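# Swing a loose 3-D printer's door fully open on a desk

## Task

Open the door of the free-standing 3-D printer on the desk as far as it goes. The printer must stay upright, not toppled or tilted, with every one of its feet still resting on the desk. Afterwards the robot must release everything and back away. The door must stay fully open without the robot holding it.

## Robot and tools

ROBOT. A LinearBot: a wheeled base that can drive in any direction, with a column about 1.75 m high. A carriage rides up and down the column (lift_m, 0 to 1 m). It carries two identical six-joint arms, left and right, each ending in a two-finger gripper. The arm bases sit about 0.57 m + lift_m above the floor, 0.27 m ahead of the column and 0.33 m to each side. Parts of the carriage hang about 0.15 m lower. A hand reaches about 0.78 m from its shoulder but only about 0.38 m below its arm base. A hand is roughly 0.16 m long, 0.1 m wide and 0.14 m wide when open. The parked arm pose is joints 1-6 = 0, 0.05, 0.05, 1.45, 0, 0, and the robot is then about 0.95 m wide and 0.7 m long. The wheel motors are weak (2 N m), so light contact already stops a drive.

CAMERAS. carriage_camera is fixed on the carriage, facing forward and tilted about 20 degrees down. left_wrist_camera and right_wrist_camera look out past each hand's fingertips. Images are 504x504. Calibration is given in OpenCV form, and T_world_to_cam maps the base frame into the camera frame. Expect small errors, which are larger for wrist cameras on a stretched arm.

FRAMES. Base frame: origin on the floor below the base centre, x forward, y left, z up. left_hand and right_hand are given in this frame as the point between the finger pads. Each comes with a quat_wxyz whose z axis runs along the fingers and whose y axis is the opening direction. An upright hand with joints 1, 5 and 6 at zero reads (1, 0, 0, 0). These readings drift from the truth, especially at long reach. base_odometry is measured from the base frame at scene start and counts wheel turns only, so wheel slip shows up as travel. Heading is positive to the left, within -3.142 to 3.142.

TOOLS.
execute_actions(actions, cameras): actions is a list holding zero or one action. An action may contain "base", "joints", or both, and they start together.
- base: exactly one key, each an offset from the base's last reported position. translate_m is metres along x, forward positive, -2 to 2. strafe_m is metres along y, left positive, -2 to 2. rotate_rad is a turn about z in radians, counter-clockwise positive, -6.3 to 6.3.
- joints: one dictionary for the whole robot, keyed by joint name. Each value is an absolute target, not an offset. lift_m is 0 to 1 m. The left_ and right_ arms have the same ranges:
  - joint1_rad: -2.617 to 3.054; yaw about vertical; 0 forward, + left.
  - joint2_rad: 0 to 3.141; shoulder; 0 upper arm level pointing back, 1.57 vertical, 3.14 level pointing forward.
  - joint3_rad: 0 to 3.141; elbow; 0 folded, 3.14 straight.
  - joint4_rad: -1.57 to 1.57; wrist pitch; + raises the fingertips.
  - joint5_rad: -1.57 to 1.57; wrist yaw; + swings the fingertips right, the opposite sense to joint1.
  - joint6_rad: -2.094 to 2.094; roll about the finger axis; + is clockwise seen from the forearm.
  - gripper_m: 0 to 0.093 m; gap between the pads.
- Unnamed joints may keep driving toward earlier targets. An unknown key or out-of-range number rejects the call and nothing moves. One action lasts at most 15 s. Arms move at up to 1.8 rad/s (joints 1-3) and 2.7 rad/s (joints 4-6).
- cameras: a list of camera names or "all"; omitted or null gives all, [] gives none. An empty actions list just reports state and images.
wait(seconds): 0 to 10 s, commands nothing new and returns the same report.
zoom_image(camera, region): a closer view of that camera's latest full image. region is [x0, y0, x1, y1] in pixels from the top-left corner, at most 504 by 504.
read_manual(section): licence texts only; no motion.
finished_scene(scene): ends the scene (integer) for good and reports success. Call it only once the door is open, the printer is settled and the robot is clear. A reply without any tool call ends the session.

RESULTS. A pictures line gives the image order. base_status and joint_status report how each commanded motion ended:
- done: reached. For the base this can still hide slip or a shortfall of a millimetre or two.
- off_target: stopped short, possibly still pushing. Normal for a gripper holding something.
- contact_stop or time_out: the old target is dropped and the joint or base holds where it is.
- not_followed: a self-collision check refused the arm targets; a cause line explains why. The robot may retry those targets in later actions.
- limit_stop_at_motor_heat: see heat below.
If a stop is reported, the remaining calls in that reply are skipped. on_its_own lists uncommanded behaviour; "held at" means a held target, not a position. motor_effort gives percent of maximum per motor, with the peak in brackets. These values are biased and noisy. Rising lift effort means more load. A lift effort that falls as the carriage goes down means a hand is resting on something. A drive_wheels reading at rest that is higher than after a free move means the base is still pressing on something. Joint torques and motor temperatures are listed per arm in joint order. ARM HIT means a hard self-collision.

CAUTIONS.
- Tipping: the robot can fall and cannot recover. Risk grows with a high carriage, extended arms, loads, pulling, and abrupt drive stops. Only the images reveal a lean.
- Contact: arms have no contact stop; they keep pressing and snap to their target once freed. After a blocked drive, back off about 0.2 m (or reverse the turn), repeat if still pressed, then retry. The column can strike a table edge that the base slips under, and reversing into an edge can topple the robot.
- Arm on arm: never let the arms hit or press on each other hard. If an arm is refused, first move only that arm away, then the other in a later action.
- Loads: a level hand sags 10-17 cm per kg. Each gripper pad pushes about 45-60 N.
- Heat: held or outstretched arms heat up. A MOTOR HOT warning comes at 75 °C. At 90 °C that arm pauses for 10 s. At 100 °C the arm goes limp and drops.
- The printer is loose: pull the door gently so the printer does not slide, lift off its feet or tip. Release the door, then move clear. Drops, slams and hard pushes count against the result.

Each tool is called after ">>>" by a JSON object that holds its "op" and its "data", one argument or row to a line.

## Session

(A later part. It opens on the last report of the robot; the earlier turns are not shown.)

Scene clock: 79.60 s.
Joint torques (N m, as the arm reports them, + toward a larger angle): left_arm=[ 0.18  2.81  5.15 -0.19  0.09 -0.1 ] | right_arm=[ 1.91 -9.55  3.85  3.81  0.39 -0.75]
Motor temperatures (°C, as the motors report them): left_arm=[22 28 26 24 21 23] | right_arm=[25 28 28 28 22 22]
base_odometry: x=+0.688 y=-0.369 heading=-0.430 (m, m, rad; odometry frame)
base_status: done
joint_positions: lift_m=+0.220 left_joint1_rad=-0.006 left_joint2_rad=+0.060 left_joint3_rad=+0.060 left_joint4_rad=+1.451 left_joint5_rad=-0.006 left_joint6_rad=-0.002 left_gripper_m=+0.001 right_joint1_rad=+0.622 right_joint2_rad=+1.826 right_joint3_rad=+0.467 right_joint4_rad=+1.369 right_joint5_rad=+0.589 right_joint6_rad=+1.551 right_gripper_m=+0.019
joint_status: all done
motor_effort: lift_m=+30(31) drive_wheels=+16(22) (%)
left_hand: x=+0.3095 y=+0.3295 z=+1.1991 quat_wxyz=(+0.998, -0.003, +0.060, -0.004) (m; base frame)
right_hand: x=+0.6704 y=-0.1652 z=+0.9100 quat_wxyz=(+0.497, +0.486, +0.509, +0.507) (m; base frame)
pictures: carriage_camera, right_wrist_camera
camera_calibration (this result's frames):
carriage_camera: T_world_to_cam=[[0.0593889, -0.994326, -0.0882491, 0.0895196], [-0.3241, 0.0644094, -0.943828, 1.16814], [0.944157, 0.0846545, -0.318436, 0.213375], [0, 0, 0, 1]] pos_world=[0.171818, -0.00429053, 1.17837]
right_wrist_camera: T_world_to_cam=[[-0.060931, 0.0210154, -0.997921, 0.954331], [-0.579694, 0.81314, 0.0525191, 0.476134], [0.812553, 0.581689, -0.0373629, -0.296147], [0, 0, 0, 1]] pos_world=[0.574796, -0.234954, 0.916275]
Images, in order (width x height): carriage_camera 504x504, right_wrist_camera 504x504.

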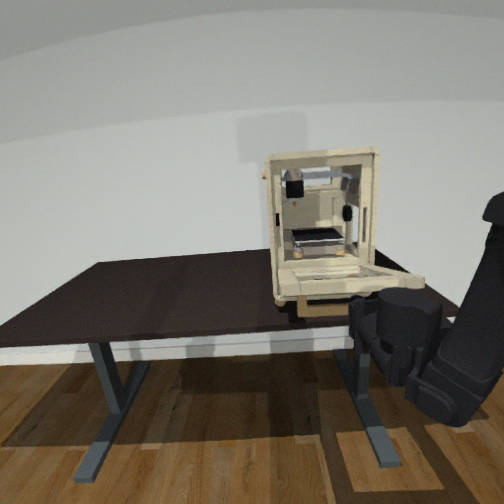

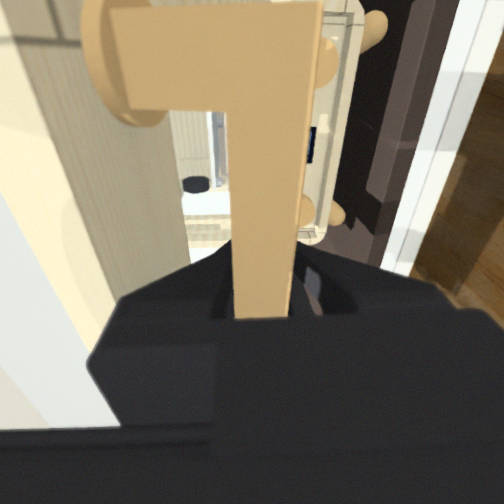

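>>> {"op": "execute_actions", "data": {
  "actions": [
    {"joints": {"lift_m": 0.13}}
  ],
  "cameras": ["right_wrist_camera", "carriage_camera"]
}}

Scene clock: 80.93 s.
Joint torques (N m, as the arm reports them, + toward a larger angle): left_arm=[ 0.22  2.58  5.03 -0.21  0.09 -0.1 ] | right_arm=[ 1.46 -9.35  3.84  3.11  0.32 -0.5 ]
Motor temperatures (°C, as the motors report them): left_arm=[22 28 26 24 21 23] | right_arm=[25 28 28 28 22 22]
base_odometry: x=+0.688 y=-0.369 heading=-0.430 (m, m, rad; odometry frame)
base_status: not commanded
joint_positions: lift_m=+0.130 left_joint1_rad=-0.006 left_joint2_rad=+0.060 left_joint3_rad=+0.060 left_joint4_rad=+1.451 left_joint5_rad=-0.006 left_joint6_rad=-0.002 left_gripper_m=+0.001 right_joint1_rad=+0.626 right_joint2_rad=+1.822 right_joint3_rad=+0.468 right_joint4_rad=+1.428 right_joint5_rad=+0.596 right_joint6_rad=+1.529 right_gripper_m=+0.017
joint_status: all done
motor_effort: lift_m=+29(29) drive_wheels=+13(16) (%)
left_hand: x=+0.3095 y=+0.3294 z=+1.1092 quat_wxyz=(+0.998, -0.003, +0.060, -0.004) (m; base frame)
right_hand: x=+0.6695 y=-0.1648 z=+0.8349 quat_wxyz=(+0.508, +0.477, +0.491, +0.523) (m; base frame)
pictures: carriage_camera, right_wrist_camera
camera_calibration (this result's frames):
carriage_camera: T_world_to_cam=[[0.0593889, -0.994326, -0.0882491, 0.0815889], [-0.3241, 0.0644094, -0.943828, 1.08332], [0.944157, 0.0846545, -0.318436, 0.184758], [0, 0, 0, 1]] pos_world=[0.171818, -0.00429053, 1.0885]
right_wrist_camera: T_world_to_cam=[[-0.00808087, 0.0373196, -0.999271, 0.847723], [-0.579215, 0.814418, 0.0351, 0.493659], [0.815134, 0.579077, 0.0150349, -0.344342], [0, 0, 0, 1]] pos_world=[0.57347, -0.234281, 0.834954]
Images, in order (width x height): carriage_camera 504x504, right_wrist_camera 504x504.

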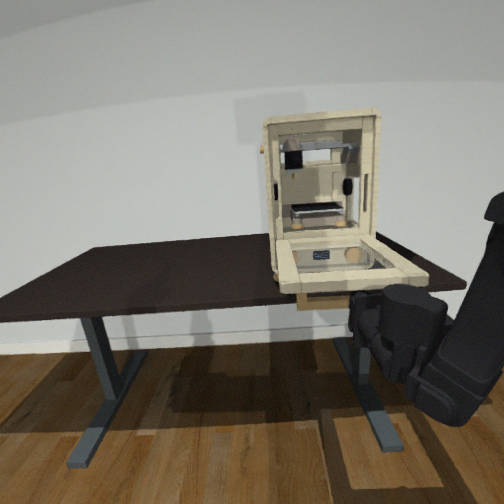

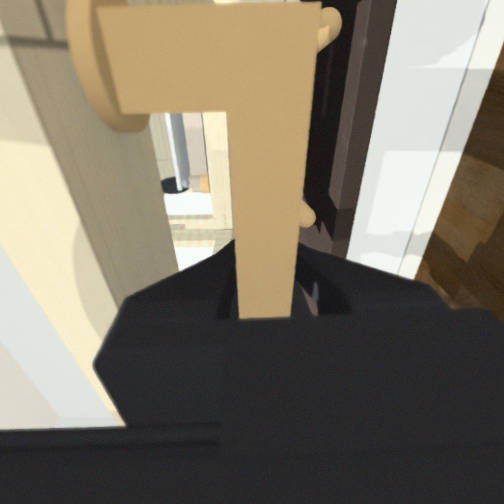

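>>> {"op": "execute_actions", "data": {
  "actions": [
    {"joints": {"lift_m": 0.085}}
  ],
  "cameras": ["right_wrist_camera", "carriage_camera"]
}}

Scene clock: 82.20 s.
Joint torques (N m, as the arm reports them, + toward a larger angle): left_arm=[ 0.23  2.59  5.03 -0.19  0.08 -0.1 ] | right_arm=[ 1.21 -6.86  2.18  2.21  0.27  0.05]
Motor temperatures (°C, as the motors report them): left_arm=[22 28 26 24 21 23] | right_arm=[25 29 28 29 22 22]
base_odometry: x=+0.688 y=-0.369 heading=-0.430 (m, m, rad; odometry frame)
base_status: not commanded
joint_positions: lift_m=+0.085 left_joint1_rad=-0.006 left_joint2_rad=+0.060 left_joint3_rad=+0.060 left_joint4_rad=+1.451 left_joint5_rad=-0.006 left_joint6_rad=-0.002 left_gripper_m=+0.001 right_joint1_rad=+0.625 right_joint2_rad=+1.785 right_joint3_rad=+0.491 right_joint4_rad=+1.502 right_joint5_rad=+0.596 right_joint6_rad=+1.459 right_gripper_m=+0.018
joint_status: all done
motor_effort: lift_m=+26(26) drive_wheels=+15(16) (%)
left_hand: x=+0.3095 y=+0.3294 z=+1.0644 quat_wxyz=(+0.998, -0.003, +0.060, -0.004) (m; base frame)
right_hand: x=+0.6695 y=-0.1655 z=+0.8278 quat_wxyz=(+0.534, +0.452, +0.458, +0.548) (m; base frame)
pictures: carriage_camera, right_wrist_camera
camera_calibration (this result's frames):
carriage_camera: T_world_to_cam=[[0.0593889, -0.994326, -0.0882491, 0.0776337], [-0.3241, 0.0644094, -0.943828, 1.04102], [0.944157, 0.0846545, -0.318436, 0.170486], [0, 0, 0, 1]] pos_world=[0.171818, -0.00429053, 1.04368]
right_wrist_camera: T_world_to_cam=[[0.101715, 0.0446835, -0.99381, 0.763889], [-0.572283, 0.819768, -0.021714, 0.537761], [0.813723, 0.570949, 0.108954, -0.421986], [0, 0, 0, 1]] pos_world=[0.573433, -0.23404, 0.816815]
Images, in order (width x height): carriage_camera 504x504, right_wrist_camera 504x504.

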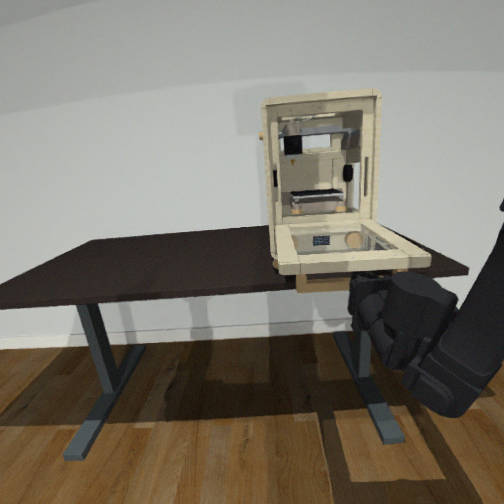

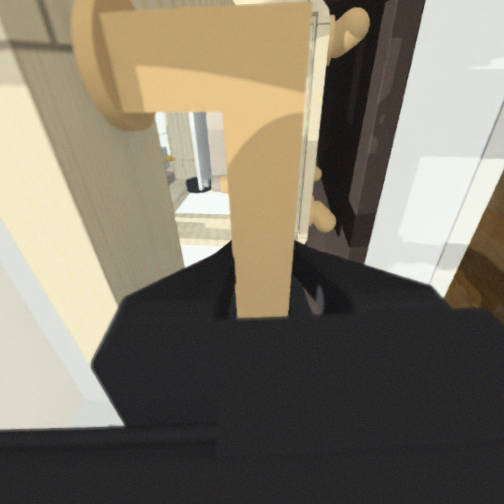

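>>> {"op": "execute_actions", "data": {
  "actions": [
    {"joints": {"right_gripper_m": 0.035}}
  ],
  "cameras": []
}}

>>> {"op": "execute_actions", "data": {
  "actions": [
    {"base": {"translate_m": -0.25}}
  ],
  "cameras": ["carriage_camera"]
}}

Scene clock: 83.40 s.
Joint torques (N m, as the arm reports them, + toward a larger angle): left_arm=[ 0.21  2.65  5.05 -0.19  0.09 -0.1 ] | right_arm=[ 0.01 -6.63  3.78  2.13  0.    0.  ]
Motor temperatures (°C, as the motors report them): left_arm=[22 28 26 24 21 23] | right_arm=[25 29 28 29 22 22]
base_odometry: x=+0.688 y=-0.369 heading=-0.430 (m, m, rad; odometry frame)
base_status: not commanded
joint_positions: lift_m=+0.085 left_joint1_rad=-0.006 left_joint2_rad=+0.060 left_joint3_rad=+0.060 left_joint4_rad=+1.451 left_joint5_rad=-0.006 left_joint6_rad=-0.002 left_gripper_m=+0.001 right_joint1_rad=+0.641 right_joint2_rad=+1.785 right_joint3_rad=+0.470 right_joint4_rad=+1.508 right_joint5_rad=+0.620 right_joint6_rad=+1.463 right_gripper_m=+0.035
joint_status: all done
motor_effort: lift_m=+26(26) drive_wheels=+10(14) (%)
left_hand: x=+0.3095 y=+0.3294 z=+1.0644 quat_wxyz=(+0.998, -0.003, +0.060, -0.004) (m; base frame)
right_hand: x=+0.6640 y=-0.1659 z=+0.8217 quat_wxyz=(+0.533, +0.458, +0.461, +0.542) (m; base frame)
pictures: none
No camera images: the call's "cameras" was empty. Leave "cameras" out to get every camera's image.

Scene clock: 85.77 s.
Joint torques (N m, as the arm reports them, + toward a larger angle): left_arm=[ 0.2   2.92  4.87 -0.15  0.09 -0.1 ] | right_arm=[ 0.04 -6.91  3.83  2.16  0.03  0.  ]
Motor temperatures (°C, as the motors report them): left_arm=[22 27 26 24 21 23] | right_arm=[25 29 28 28 22 22]
base_odometry: x=+0.460 y=-0.265 heading=-0.429 (m, m, rad; odometry frame)
base_status: done
joint_positions: lift_m=+0.085 left_joint1_rad=-0.006 left_joint2_rad=+0.060 left_joint3_rad=+0.060 left_joint4_rad=+1.450 left_joint5_rad=-0.006 left_joint6_rad=-0.002 left_gripper_m=+0.001 right_joint1_rad=+0.641 right_joint2_rad=+1.785 right_joint3_rad=+0.470 right_joint4_rad=+1.508 right_joint5_rad=+0.623 right_joint6_rad=+1.463 right_gripper_m=+0.035
joint_status: not commanded
motor_effort: lift_m=+26(26) drive_wheels=-8(37) (%)
left_hand: x=+0.3096 y=+0.3294 z=+1.0644 quat_wxyz=(+0.998, -0.003, +0.060, -0.004) (m; base frame)
right_hand: x=+0.6640 y=-0.1663 z=+0.8217 quat_wxyz=(+0.533, +0.459, +0.460, +0.542) (m; base frame)
pictures: carriage_camera
camera_calibration (this result's frames):
carriage_camera: T_world_to_cam=[[0.0593889, -0.994326, -0.0882491, 0.0776337], [-0.3241, 0.0644094, -0.943828, 1.04102], [0.944157, 0.0846545, -0.318436, 0.170486], [0, 0, 0, 1]] pos_world=[0.171818, -0.00429053, 1.04368]
Images, in order (width x height): carriage_camera 504x504.

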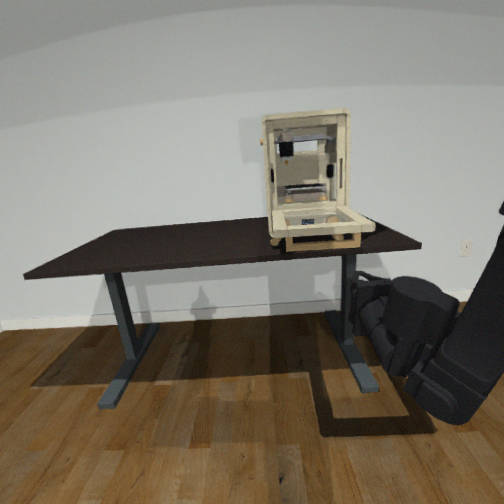

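The door is fully open and the hand is clear.

>>> {"op": "finished_scene", "data": {
  "scene": 1
}}

The scene is finished: the task was done.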